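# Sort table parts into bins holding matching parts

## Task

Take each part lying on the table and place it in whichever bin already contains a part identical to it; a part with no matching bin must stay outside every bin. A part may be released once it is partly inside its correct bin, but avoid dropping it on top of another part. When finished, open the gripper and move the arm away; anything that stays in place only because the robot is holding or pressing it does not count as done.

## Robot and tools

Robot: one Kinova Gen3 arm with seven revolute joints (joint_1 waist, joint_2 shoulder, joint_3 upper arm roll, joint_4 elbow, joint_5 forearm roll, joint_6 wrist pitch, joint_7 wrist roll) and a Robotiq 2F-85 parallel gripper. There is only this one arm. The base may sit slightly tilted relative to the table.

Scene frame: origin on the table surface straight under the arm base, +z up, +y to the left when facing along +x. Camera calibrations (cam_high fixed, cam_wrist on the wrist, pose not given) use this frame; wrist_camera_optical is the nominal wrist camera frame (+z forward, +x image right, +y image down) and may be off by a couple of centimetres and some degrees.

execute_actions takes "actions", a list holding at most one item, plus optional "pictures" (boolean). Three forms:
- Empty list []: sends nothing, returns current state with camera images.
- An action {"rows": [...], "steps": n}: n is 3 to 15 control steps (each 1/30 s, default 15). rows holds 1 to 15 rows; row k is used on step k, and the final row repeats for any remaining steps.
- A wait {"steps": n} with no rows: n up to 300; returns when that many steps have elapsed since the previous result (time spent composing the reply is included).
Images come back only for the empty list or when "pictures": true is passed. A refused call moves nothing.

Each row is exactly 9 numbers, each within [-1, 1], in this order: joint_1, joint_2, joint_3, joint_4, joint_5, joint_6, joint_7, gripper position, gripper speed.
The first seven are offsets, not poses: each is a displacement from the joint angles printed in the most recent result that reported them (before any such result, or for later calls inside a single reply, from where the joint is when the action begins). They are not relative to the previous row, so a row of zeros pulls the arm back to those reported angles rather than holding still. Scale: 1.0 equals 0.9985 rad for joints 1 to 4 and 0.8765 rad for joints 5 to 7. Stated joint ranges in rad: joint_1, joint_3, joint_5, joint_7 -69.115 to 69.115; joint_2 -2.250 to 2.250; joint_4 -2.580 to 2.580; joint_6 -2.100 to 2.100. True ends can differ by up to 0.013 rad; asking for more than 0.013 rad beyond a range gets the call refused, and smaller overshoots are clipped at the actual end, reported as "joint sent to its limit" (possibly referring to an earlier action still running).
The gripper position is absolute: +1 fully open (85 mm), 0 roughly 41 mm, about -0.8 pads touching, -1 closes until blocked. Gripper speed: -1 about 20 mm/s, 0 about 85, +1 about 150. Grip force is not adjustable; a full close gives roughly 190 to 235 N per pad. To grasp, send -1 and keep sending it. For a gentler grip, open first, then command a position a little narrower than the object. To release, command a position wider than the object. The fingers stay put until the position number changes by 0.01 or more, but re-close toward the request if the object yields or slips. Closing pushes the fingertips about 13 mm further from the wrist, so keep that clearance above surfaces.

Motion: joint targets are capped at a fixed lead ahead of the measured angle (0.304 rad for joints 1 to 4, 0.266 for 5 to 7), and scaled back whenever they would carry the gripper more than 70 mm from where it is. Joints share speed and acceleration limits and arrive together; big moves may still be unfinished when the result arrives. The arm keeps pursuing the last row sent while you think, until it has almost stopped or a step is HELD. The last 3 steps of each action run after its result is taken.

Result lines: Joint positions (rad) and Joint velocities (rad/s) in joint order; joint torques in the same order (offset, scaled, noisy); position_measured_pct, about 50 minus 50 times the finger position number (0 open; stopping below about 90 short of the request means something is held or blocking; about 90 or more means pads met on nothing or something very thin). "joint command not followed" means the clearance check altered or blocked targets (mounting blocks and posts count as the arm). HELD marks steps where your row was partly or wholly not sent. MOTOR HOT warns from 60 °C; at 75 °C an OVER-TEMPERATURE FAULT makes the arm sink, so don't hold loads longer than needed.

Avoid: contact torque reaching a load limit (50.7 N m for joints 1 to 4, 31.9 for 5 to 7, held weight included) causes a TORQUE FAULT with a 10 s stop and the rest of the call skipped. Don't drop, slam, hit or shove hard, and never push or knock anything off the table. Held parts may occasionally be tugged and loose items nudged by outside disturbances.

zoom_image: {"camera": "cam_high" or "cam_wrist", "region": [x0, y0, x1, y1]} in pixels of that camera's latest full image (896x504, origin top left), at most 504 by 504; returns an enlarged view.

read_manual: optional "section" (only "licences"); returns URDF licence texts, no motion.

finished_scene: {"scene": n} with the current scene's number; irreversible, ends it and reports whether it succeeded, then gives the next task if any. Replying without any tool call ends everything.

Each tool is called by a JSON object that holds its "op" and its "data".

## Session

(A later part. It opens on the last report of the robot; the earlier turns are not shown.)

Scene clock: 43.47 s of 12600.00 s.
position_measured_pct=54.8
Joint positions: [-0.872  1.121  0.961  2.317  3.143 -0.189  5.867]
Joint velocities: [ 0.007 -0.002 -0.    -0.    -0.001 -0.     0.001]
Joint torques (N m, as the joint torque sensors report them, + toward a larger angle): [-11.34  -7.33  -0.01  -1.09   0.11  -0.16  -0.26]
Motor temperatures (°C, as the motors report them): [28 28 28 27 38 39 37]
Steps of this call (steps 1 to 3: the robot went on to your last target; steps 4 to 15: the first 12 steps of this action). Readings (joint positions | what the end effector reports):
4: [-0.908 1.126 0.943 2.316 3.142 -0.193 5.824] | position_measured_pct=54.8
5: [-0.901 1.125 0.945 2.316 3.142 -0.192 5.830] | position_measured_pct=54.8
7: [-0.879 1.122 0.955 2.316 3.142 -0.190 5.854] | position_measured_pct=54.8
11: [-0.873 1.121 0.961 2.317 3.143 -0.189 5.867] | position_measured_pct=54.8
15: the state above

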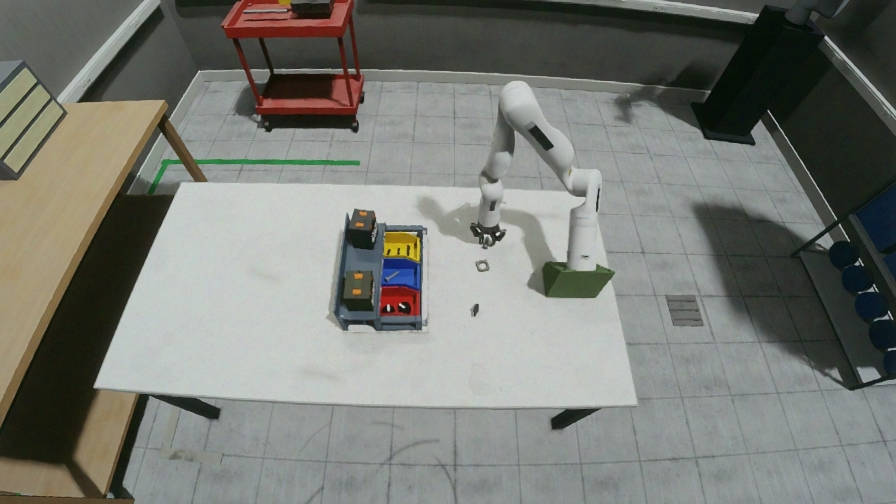

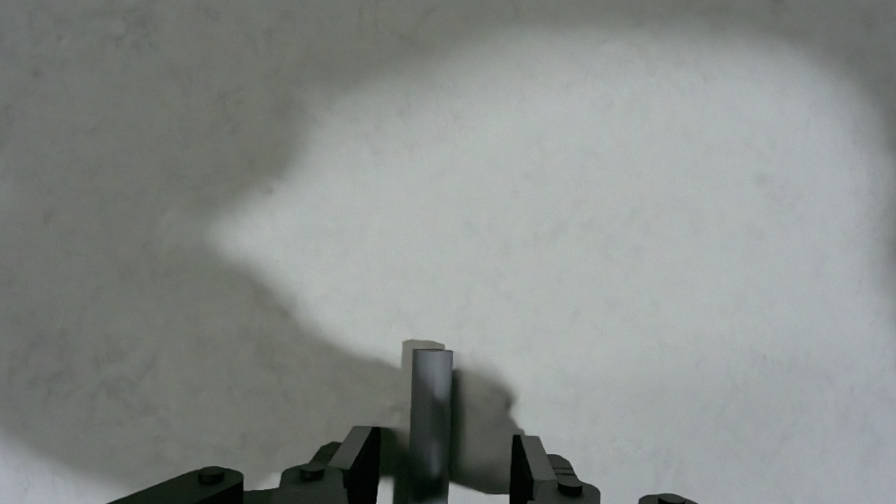

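{"op": "execute_actions", "data": {"actions": [{"rows":[[0.01,0.006,-0.004,0,0,0.012,0,-0.1,0],[0.01,0.006,-0.004,0,0,0.012,0,-0.1,0],[0.01,0.006,-0.004,0,0,0.012,0,-1,0]]}]}}

{"op": "execute_actions", "data": {"actions": [{"steps":6}]}}

{"op": "execute_actions", "data": {"actions": [{"rows":[[-0.1,-0.06,0.04,-0.1,0,-0.2,0,-1,0]]}]}}

{"op": "execute_actions", "data": {"actions": [{"rows":[[0,0,0,-0.9,0,-0.78,0,-1,0]]}]}}

{"op": "execute_actions", "data": {"actions": [{"steps":25}]}}

{"op": "execute_actions", "data": {"actions": [{"rows":[[0.098,0.208,-0.189,-0.198,0,0.04,0,-1,0]]}]}}

{"op": "execute_actions", "data": {"actions": [{"steps":12}]}}

{"op": "execute_actions", "data": {"actions": [{"rows":[[0.14,0.13,-0.03,0,0,0,0,-1,0]]}]}}

{"op": "execute_actions", "data": {"actions": [{"steps":6}], "pictures": true}}

Scene clock: 44.20 s of 12600.00 s.
position_measured_pct=77.0
Joint positions: [-0.863  1.126  0.957  2.316  3.143 -0.178  5.867]
Joint velocities: [ 0.004  0.002 -0.001  0.006 -0.002 -0.006 -0.001]
Joint torques (N m, as the joint torque sensors report them, + toward a larger angle): [-10.53  -7.52   0.09  -1.06   0.18  -0.49   0.03]
Motor temperatures (°C, as the motors report them): [28 28 28 27 38 39 37]
Steps of this call (steps 1 to 3: the last 3 steps of your previous action; steps 4 to 10: the robot went on to your last target; steps 11 to 22: the first 12 steps of this action). Readings (joint positions | what the end effector reports):
11: [-0.870 1.122 0.961 2.316 3.143 -0.188 5.867] | position_measured_pct=54.8
12: [-0.865 1.125 0.959 2.316 3.143 -0.184 5.867] | position_measured_pct=54.8
14: [-0.863 1.126 0.957 2.317 3.143 -0.179 5.867] | position_measured_pct=55.6
18: [-0.863 1.126 0.957 2.316 3.143 -0.178 5.867] | position_measured_pct=65.1
22: the state above

Scene clock: 44.40 s of 12600.00 s.
position_measured_pct=84.5
Joint positions: [-0.863  1.126  0.958  2.316  3.143 -0.179  5.867]
Joint velocities: [-0.001  0.002  0.     0.     0.     0.    -0.001]
Joint torques (N m, as the joint torque sensors report them, + toward a larger angle): [-9.93 -6.64 -0.42 -0.89 -0.07  0.    0.03]
Motor temperatures (°C, as the motors report them): [28 28 28 27 38 39 37]
Kept back: nothing.
Steps of this call (steps 1 to 3: the last 3 steps of your previous action; steps 4 to 6: the robot went on to your last target). Readings (joint positions | what the end effector reports):
1: [-0.863 1.126 0.957 2.316 3.143 -0.178 5.867] | position_measured_pct=79.8
2: [-0.863 1.126 0.957 2.316 3.143 -0.179 5.867] | position_measured_pct=81.7
4: [-0.863 1.126 0.958 2.316 3.143 -0.179 5.867] | position_measured_pct=84.1
6: the state above

Scene clock: 44.80 s of 12600.00 s.
position_measured_pct=84.5
Joint positions: [-0.96   1.067  0.998  2.217  3.143 -0.354  5.867]
Joint velocities: [-0.025 -0.016 -0.001 -0.004  0.001 -0.004  0.001]
Joint torques (N m, as the joint torque sensors report them, + toward a larger angle): [-11.21  -7.8   -0.11  -2.72   0.27  -0.35  -0.02]
Motor temperatures (°C, as the motors report them): [28 28 28 27 38 39 37]
Steps of this call (steps 1 to 12: the first 12 steps of this action). Readings (joint positions | what the end effector reports):
1: [-0.865 1.125 0.958 2.316 3.143 -0.180 5.867] | position_measured_pct=84.5
2: [-0.871 1.121 0.960 2.311 3.143 -0.189 5.867] | position_measured_pct=84.5
4: [-0.901 1.103 0.970 2.285 3.143 -0.236 5.867] | position_measured_pct=84.5
8: [-0.956 1.070 0.995 2.221 3.143 -0.344 5.867] | position_measured_pct=84.5
12: the state above

Scene clock: 45.30 s of 12600.00 s.
position_measured_pct=84.5
Joint positions: [-0.961  1.067  0.997  1.916  3.143 -0.618  5.867]
Joint velocities: [ 0.001  0.001  0.    -1.108  0.002 -0.971 -0.   ]
Joint torques (N m, as the joint torque sensors report them, + toward a larger angle): [-13.59  -8.55   0.34  -6.02   0.12   0.56  -0.17]
Motor temperatures (°C, as the motors report them): [28 28 28 27 38 39 37]
Steps of this call (steps 1 to 3: the last 3 steps of your previous action; steps 4 to 15: the first 12 steps of this action, its rows measured from where the robot was after step 3). Readings (joint positions | what the end effector reports):
3: [-0.962 1.066 0.997 2.217 3.143 -0.354 5.867] | position_measured_pct=84.5
4: [-0.962 1.066 0.997 2.216 3.143 -0.355 5.867] | position_measured_pct=84.5
5: [-0.962 1.066 0.997 2.211 3.143 -0.360 5.867] | position_measured_pct=84.5
7: [-0.962 1.067 0.997 2.184 3.143 -0.384 5.867] | position_measured_pct=84.5
11: [-0.961 1.067 0.997 2.064 3.143 -0.489 5.867] | position_measured_pct=84.5
15: the state above

Scene clock: 46.13 s of 12600.00 s.
position_measured_pct=84.5
Joint positions: [-0.963  1.066  0.997  1.318  3.143 -1.038  5.867]
Joint velocities: [ 0.004  0.003  0.    -0.001  0.001 -0.    -0.   ]
Joint torques (N m, as the joint torque sensors report them, + toward a larger angle): [-16.29 -10.22  -0.1   -9.43   0.29   0.35  -0.13]
Motor temperatures (°C, as the motors report them): [28 28 28 27 38 39 37]
Kept back: nothing.
Steps of this call (steps 1 to 3: the last 3 steps of your previous action; steps 4 to 25: the robot went on to your last target). Readings (joint positions | what the end effector reports):
1: [-0.961 1.067 0.997 1.879 3.143 -0.651 5.867] | position_measured_pct=84.5
2: [-0.961 1.067 0.997 1.841 3.143 -0.683 5.867] | position_measured_pct=84.5
4: [-0.961 1.067 0.997 1.767 3.143 -0.749 5.867] | position_measured_pct=84.5
8: [-0.962 1.067 0.997 1.620 3.143 -0.873 5.867] | position_measured_pct=84.5
25: the state above

Scene clock: 46.53 s of 12600.00 s.
position_measured_pct=84.5
Joint positions: [-0.872  1.261  0.816  1.132  3.142 -1.004  5.867]
Joint velocities: [ 0.094  0.258 -0.308 -0.261 -0.017  0.048 -0.001]
Joint torques (N m, as the joint torque sensors report them, + toward a larger angle): [-17.45 -20.85   2.68 -10.1    1.13  -0.15  -0.06]
Motor temperatures (°C, as the motors report them): [28 28 28 27 38 39 37]
Steps of this call (steps 1 to 12: the first 12 steps of this action). Readings (joint positions | what the end effector reports):
1: [-0.962 1.068 0.997 1.317 3.143 -1.037 5.867] | position_measured_pct=84.5
2: [-0.958 1.074 0.994 1.311 3.143 -1.036 5.867] | position_measured_pct=84.5
4: [-0.943 1.103 0.972 1.285 3.144 -1.030 5.867] | position_measured_pct=84.5
8: [-0.901 1.193 0.887 1.199 3.143 -1.015 5.867] | position_measured_pct=84.5
12: the state above

Scene clock: 46.93 s of 12600.00 s.
position_measured_pct=84.5
Joint positions: [-0.865  1.274  0.809  1.12   3.143 -1.003  5.867]
Joint velocities: [ 0.001  0.    -0.001 -0.001 -0.001  0.    -0.001]
Joint torques (N m, as the joint torque sensors report them, + toward a larger angle): [-18.21 -15.76  -0.33  -9.93   0.09   0.47  -0.15]
Motor temperatures (°C, as the motors report them): [28 28 28 27 38 39 37]
Kept back: nothing.
Steps of this call (steps 1 to 3: the last 3 steps of your previous action; steps 4 to 12: the robot went on to your last target). Readings (joint positions | what the end effector reports):
1: [-0.870 1.267 0.808 1.126 3.141 -1.002 5.867] | position_measured_pct=84.5
2: [-0.869 1.269 0.806 1.124 3.141 -1.002 5.867] | position_measured_pct=84.5
4: [-0.868 1.271 0.807 1.121 3.142 -1.002 5.867] | position_measured_pct=84.5
8: [-0.866 1.273 0.809 1.120 3.143 -1.003 5.867] | position_measured_pct=84.5
12: the state above

Scene clock: 47.33 s of 12600.00 s.
position_measured_pct=84.5
Joint positions: [-0.728  1.401  0.779  1.123  3.143 -1.003  5.867]
Joint velocities: [ 0.012  0.012 -0.003 -0.034 -0.001  0.007  0.   ]
Joint torques (N m, as the joint torque sensors report them, + toward a larger angle): [-19.25 -17.92   0.16  -9.48   0.2    0.56  -0.34]
Motor temperatures (°C, as the motors report them): [28 28 28 27 38 39 37]
Steps of this call (steps 1 to 12: the first 12 steps of this action). Readings (joint positions | what the end effector reports):
1: [-0.863 1.275 0.809 1.120 3.143 -1.003 5.867] | position_measured_pct=84.5
2: [-0.858 1.280 0.807 1.118 3.143 -1.002 5.867] | position_measured_pct=84.5
4: [-0.829 1.307 0.802 1.116 3.143 -1.002 5.867] | position_measured_pct=84.5
8: [-0.754 1.377 0.785 1.120 3.143 -1.002 5.867] | position_measured_pct=84.5
12: the state above

Scene clock: 47.53 s of 12600.00 s.
position_measured_pct=84.5
Joint positions: [-0.726  1.403  0.779  1.12   3.143 -1.003  5.867]
Joint velocities: [ 0.003  0.005 -0.    -0.001  0.001 -0.     0.003]
Joint torques (N m, as the joint torque sensors report them, + toward a larger angle): [-18.95 -16.62  -0.29  -8.12   0.1    0.19  -0.19]
Motor temperatures (°C, as the motors report them): [28 28 28 27 38 39 37]
Kept back: nothing.
Steps of this call (steps 1 to 3: the last 3 steps of your previous action; steps 4 to 6: the robot went on to your last target). Readings (joint positions | what the end effector reports):
1: [-0.728 1.401 0.779 1.122 3.143 -1.003 5.867] | position_measured_pct=84.5
2: [-0.727 1.402 0.779 1.121 3.143 -1.003 5.867] | position_measured_pct=84.5
4: [-0.726 1.402 0.779 1.121 3.143 -1.003 5.867] | position_measured_pct=84.5
6: the state above

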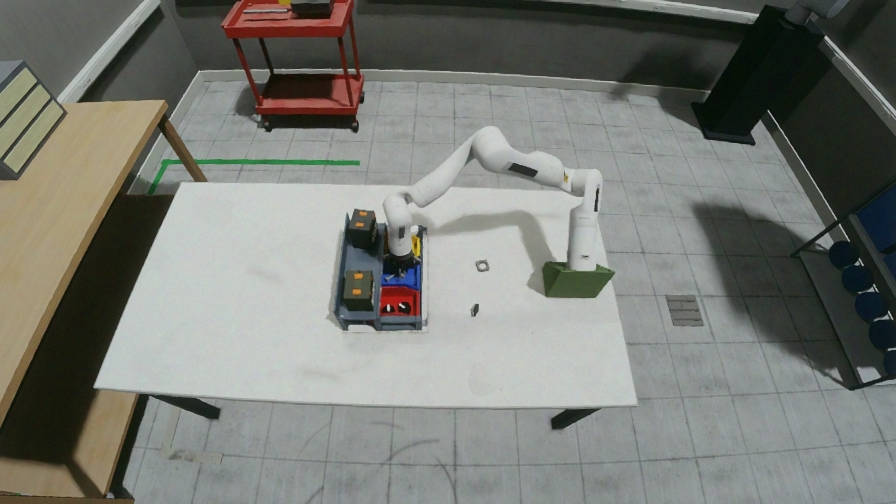

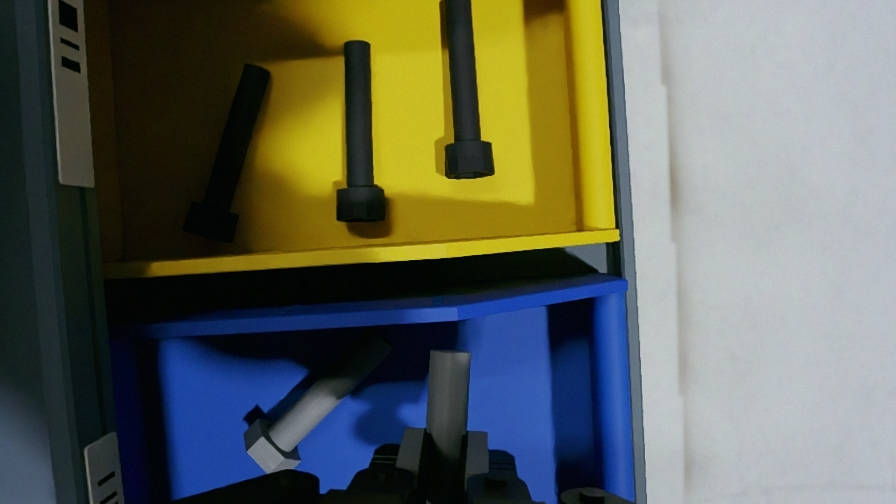

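{"op": "execute_actions", "data": {"actions": [{"rows":[[0.002,0.03,-0.017,0,0,0,0,-1,0]],"steps":10}]}}

{"op": "execute_actions", "data": {"actions": [{"rows":[[0,0,0,0,0,0,0,-0.35,0]],"steps":10}]}}

{"op": "execute_actions", "data": {"actions": [{"rows":[[-0.3,-0.28,0.08,0.2,0,-0.2,0,-0.35,0]]}]}}

{"op": "execute_actions", "data": {"actions": [{"steps":15}], "pictures": true}}

{"op": "finished_scene", "data": {"scene": 1}}

Scene clock: 48.07 s of 12600.00 s.
position_measured_pct=84.5
Joint positions: [-0.724  1.432  0.76   1.121  3.142 -1.003  5.867]
Joint velocities: [-0.002  0.007  0.019 -0.011  0.012  0.004 -0.001]
Joint torques (N m, as the joint torque sensors report them, + toward a larger angle): [-18.25 -16.94   0.35  -8.13   0.71   0.1   -0.22]
Motor temperatures (°C, as the motors report them): [28 28 28 27 38 39 37]
Steps of this call (steps 1 to 9: the robot went on to your last target; steps 10 to 16: the first 7 steps of this action). Readings (joint positions | what the end effector reports):
10: [-0.725 1.405 0.779 1.120 3.143 -1.003 5.867] | position_measured_pct=84.5
11: [-0.725 1.411 0.777 1.119 3.143 -1.002 5.867] | position_measured_pct=84.5
13: [-0.724 1.428 0.766 1.120 3.143 -1.002 5.867] | position_measured_pct=84.5
16: the state above

Scene clock: 48.40 s of 12600.00 s.
position_measured_pct=71.4
Joint positions: [-0.724  1.432  0.762  1.12   3.143 -1.003  5.867]
Joint velocities: [0.001 0.001 0.    0.    0.    0.    0.   ]
Joint torques (N m, as the joint torque sensors report them, + toward a larger angle): [-18.53 -16.54  -0.01  -7.77   0.23  -0.1   -0.03]
Motor temperatures (°C, as the motors report them): [28 28 28 27 38 39 37]
Steps of this call (steps 1 to 3: the last 3 steps of your previous action; steps 4 to 10: the first 7 steps of this action, its rows measured from where the robot was after step 3). Readings (joint positions | what the end effector reports):
3: [-0.724 1.432 0.762 1.121 3.143 -1.003 5.867] | position_measured_pct=84.5
4: [-0.724 1.432 0.762 1.121 3.143 -1.003 5.867] | position_measured_pct=84.5
5: [-0.724 1.432 0.762 1.121 3.143 -1.003 5.867] | position_measured_pct=84.1
7: [-0.724 1.432 0.762 1.120 3.143 -1.003 5.867] | position_measured_pct=79.4
10: the state above

Scene clock: 48.90 s of 12600.00 s.
position_measured_pct=67.5
Joint positions: [-0.954  1.218  0.823  1.272  3.143 -1.135  5.867]
Joint velocities: [-0.707 -0.659  0.191  0.472 -0.001 -0.438  0.   ]
Joint torques (N m, as the joint torque sensors report them, + toward a larger angle): [-15.09 -13.27  -0.2   -8.32   0.17   0.16  -0.29]
Motor temperatures (°C, as the motors report them): [28 28 28 27 38 39 37]
Steps of this call (steps 1 to 3: the last 3 steps of your previous action; steps 4 to 15: the first 12 steps of this action, its rows measured from where the robot was after step 3). Readings (joint positions | what the end effector reports):
3: [-0.724 1.432 0.762 1.120 3.143 -1.003 5.867] | position_measured_pct=67.9
4: [-0.725 1.431 0.762 1.121 3.143 -1.003 5.867] | position_measured_pct=67.9
5: [-0.731 1.425 0.764 1.126 3.143 -1.006 5.867] | position_measured_pct=67.5
7: [-0.760 1.398 0.772 1.146 3.143 -1.021 5.867] | position_measured_pct=67.5
11: [-0.856 1.309 0.797 1.207 3.143 -1.077 5.867] | position_measured_pct=67.5
15: the state above

Scene clock: 49.40 s of 12600.00 s.
position_measured_pct=67.5
Joint positions: [-1.023  1.153  0.842  1.32   3.143 -1.178  5.867]
Joint velocities: [-0.003 -0.004  0.001  0.001  0.001  0.     0.001]
Joint torques (N m, as the joint torque sensors report them, + toward a larger angle): [-14.92 -11.98  -0.48  -8.62   0.47  -0.11  -0.05]
Motor temperatures (°C, as the motors report them): [28 28 28 27 38 39 37]
Kept back: nothing.
Steps of this call (steps 1 to 3: the last 3 steps of your previous action; steps 4 to 15: the robot went on to your last target). Readings (joint positions | what the end effector reports):
1: [-0.976 1.197 0.829 1.287 3.143 -1.149 5.867] | position_measured_pct=67.5
2: [-0.994 1.181 0.834 1.299 3.143 -1.161 5.867] | position_measured_pct=67.5
4: [-1.014 1.162 0.840 1.314 3.143 -1.176 5.867] | position_measured_pct=67.5
8: [-1.020 1.156 0.842 1.319 3.143 -1.178 5.867] | position_measured_pct=67.5
15: the state above

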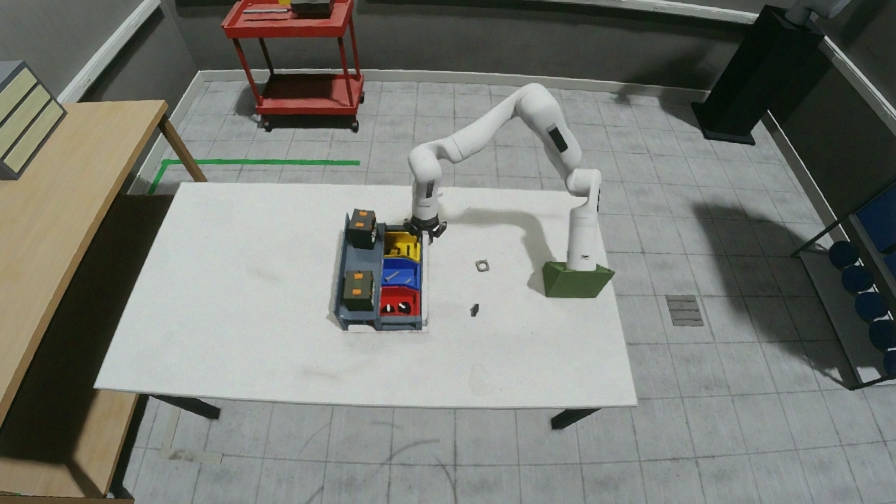

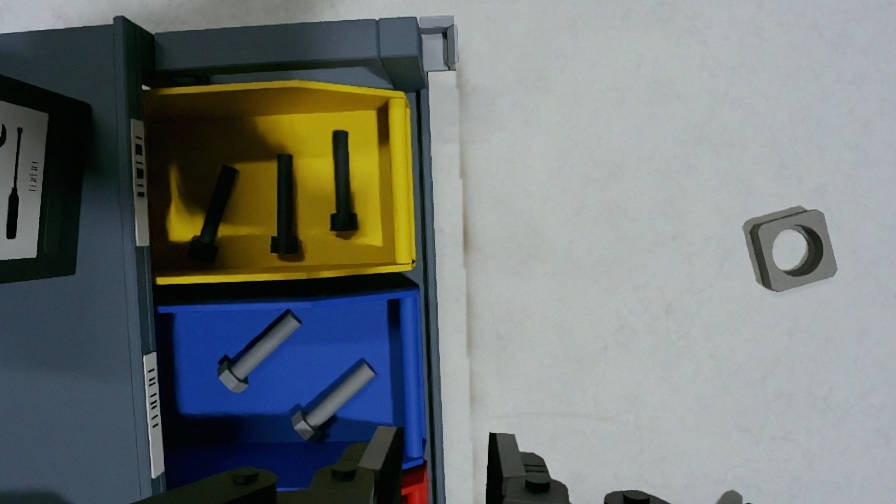

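The scene is finished: the task was done.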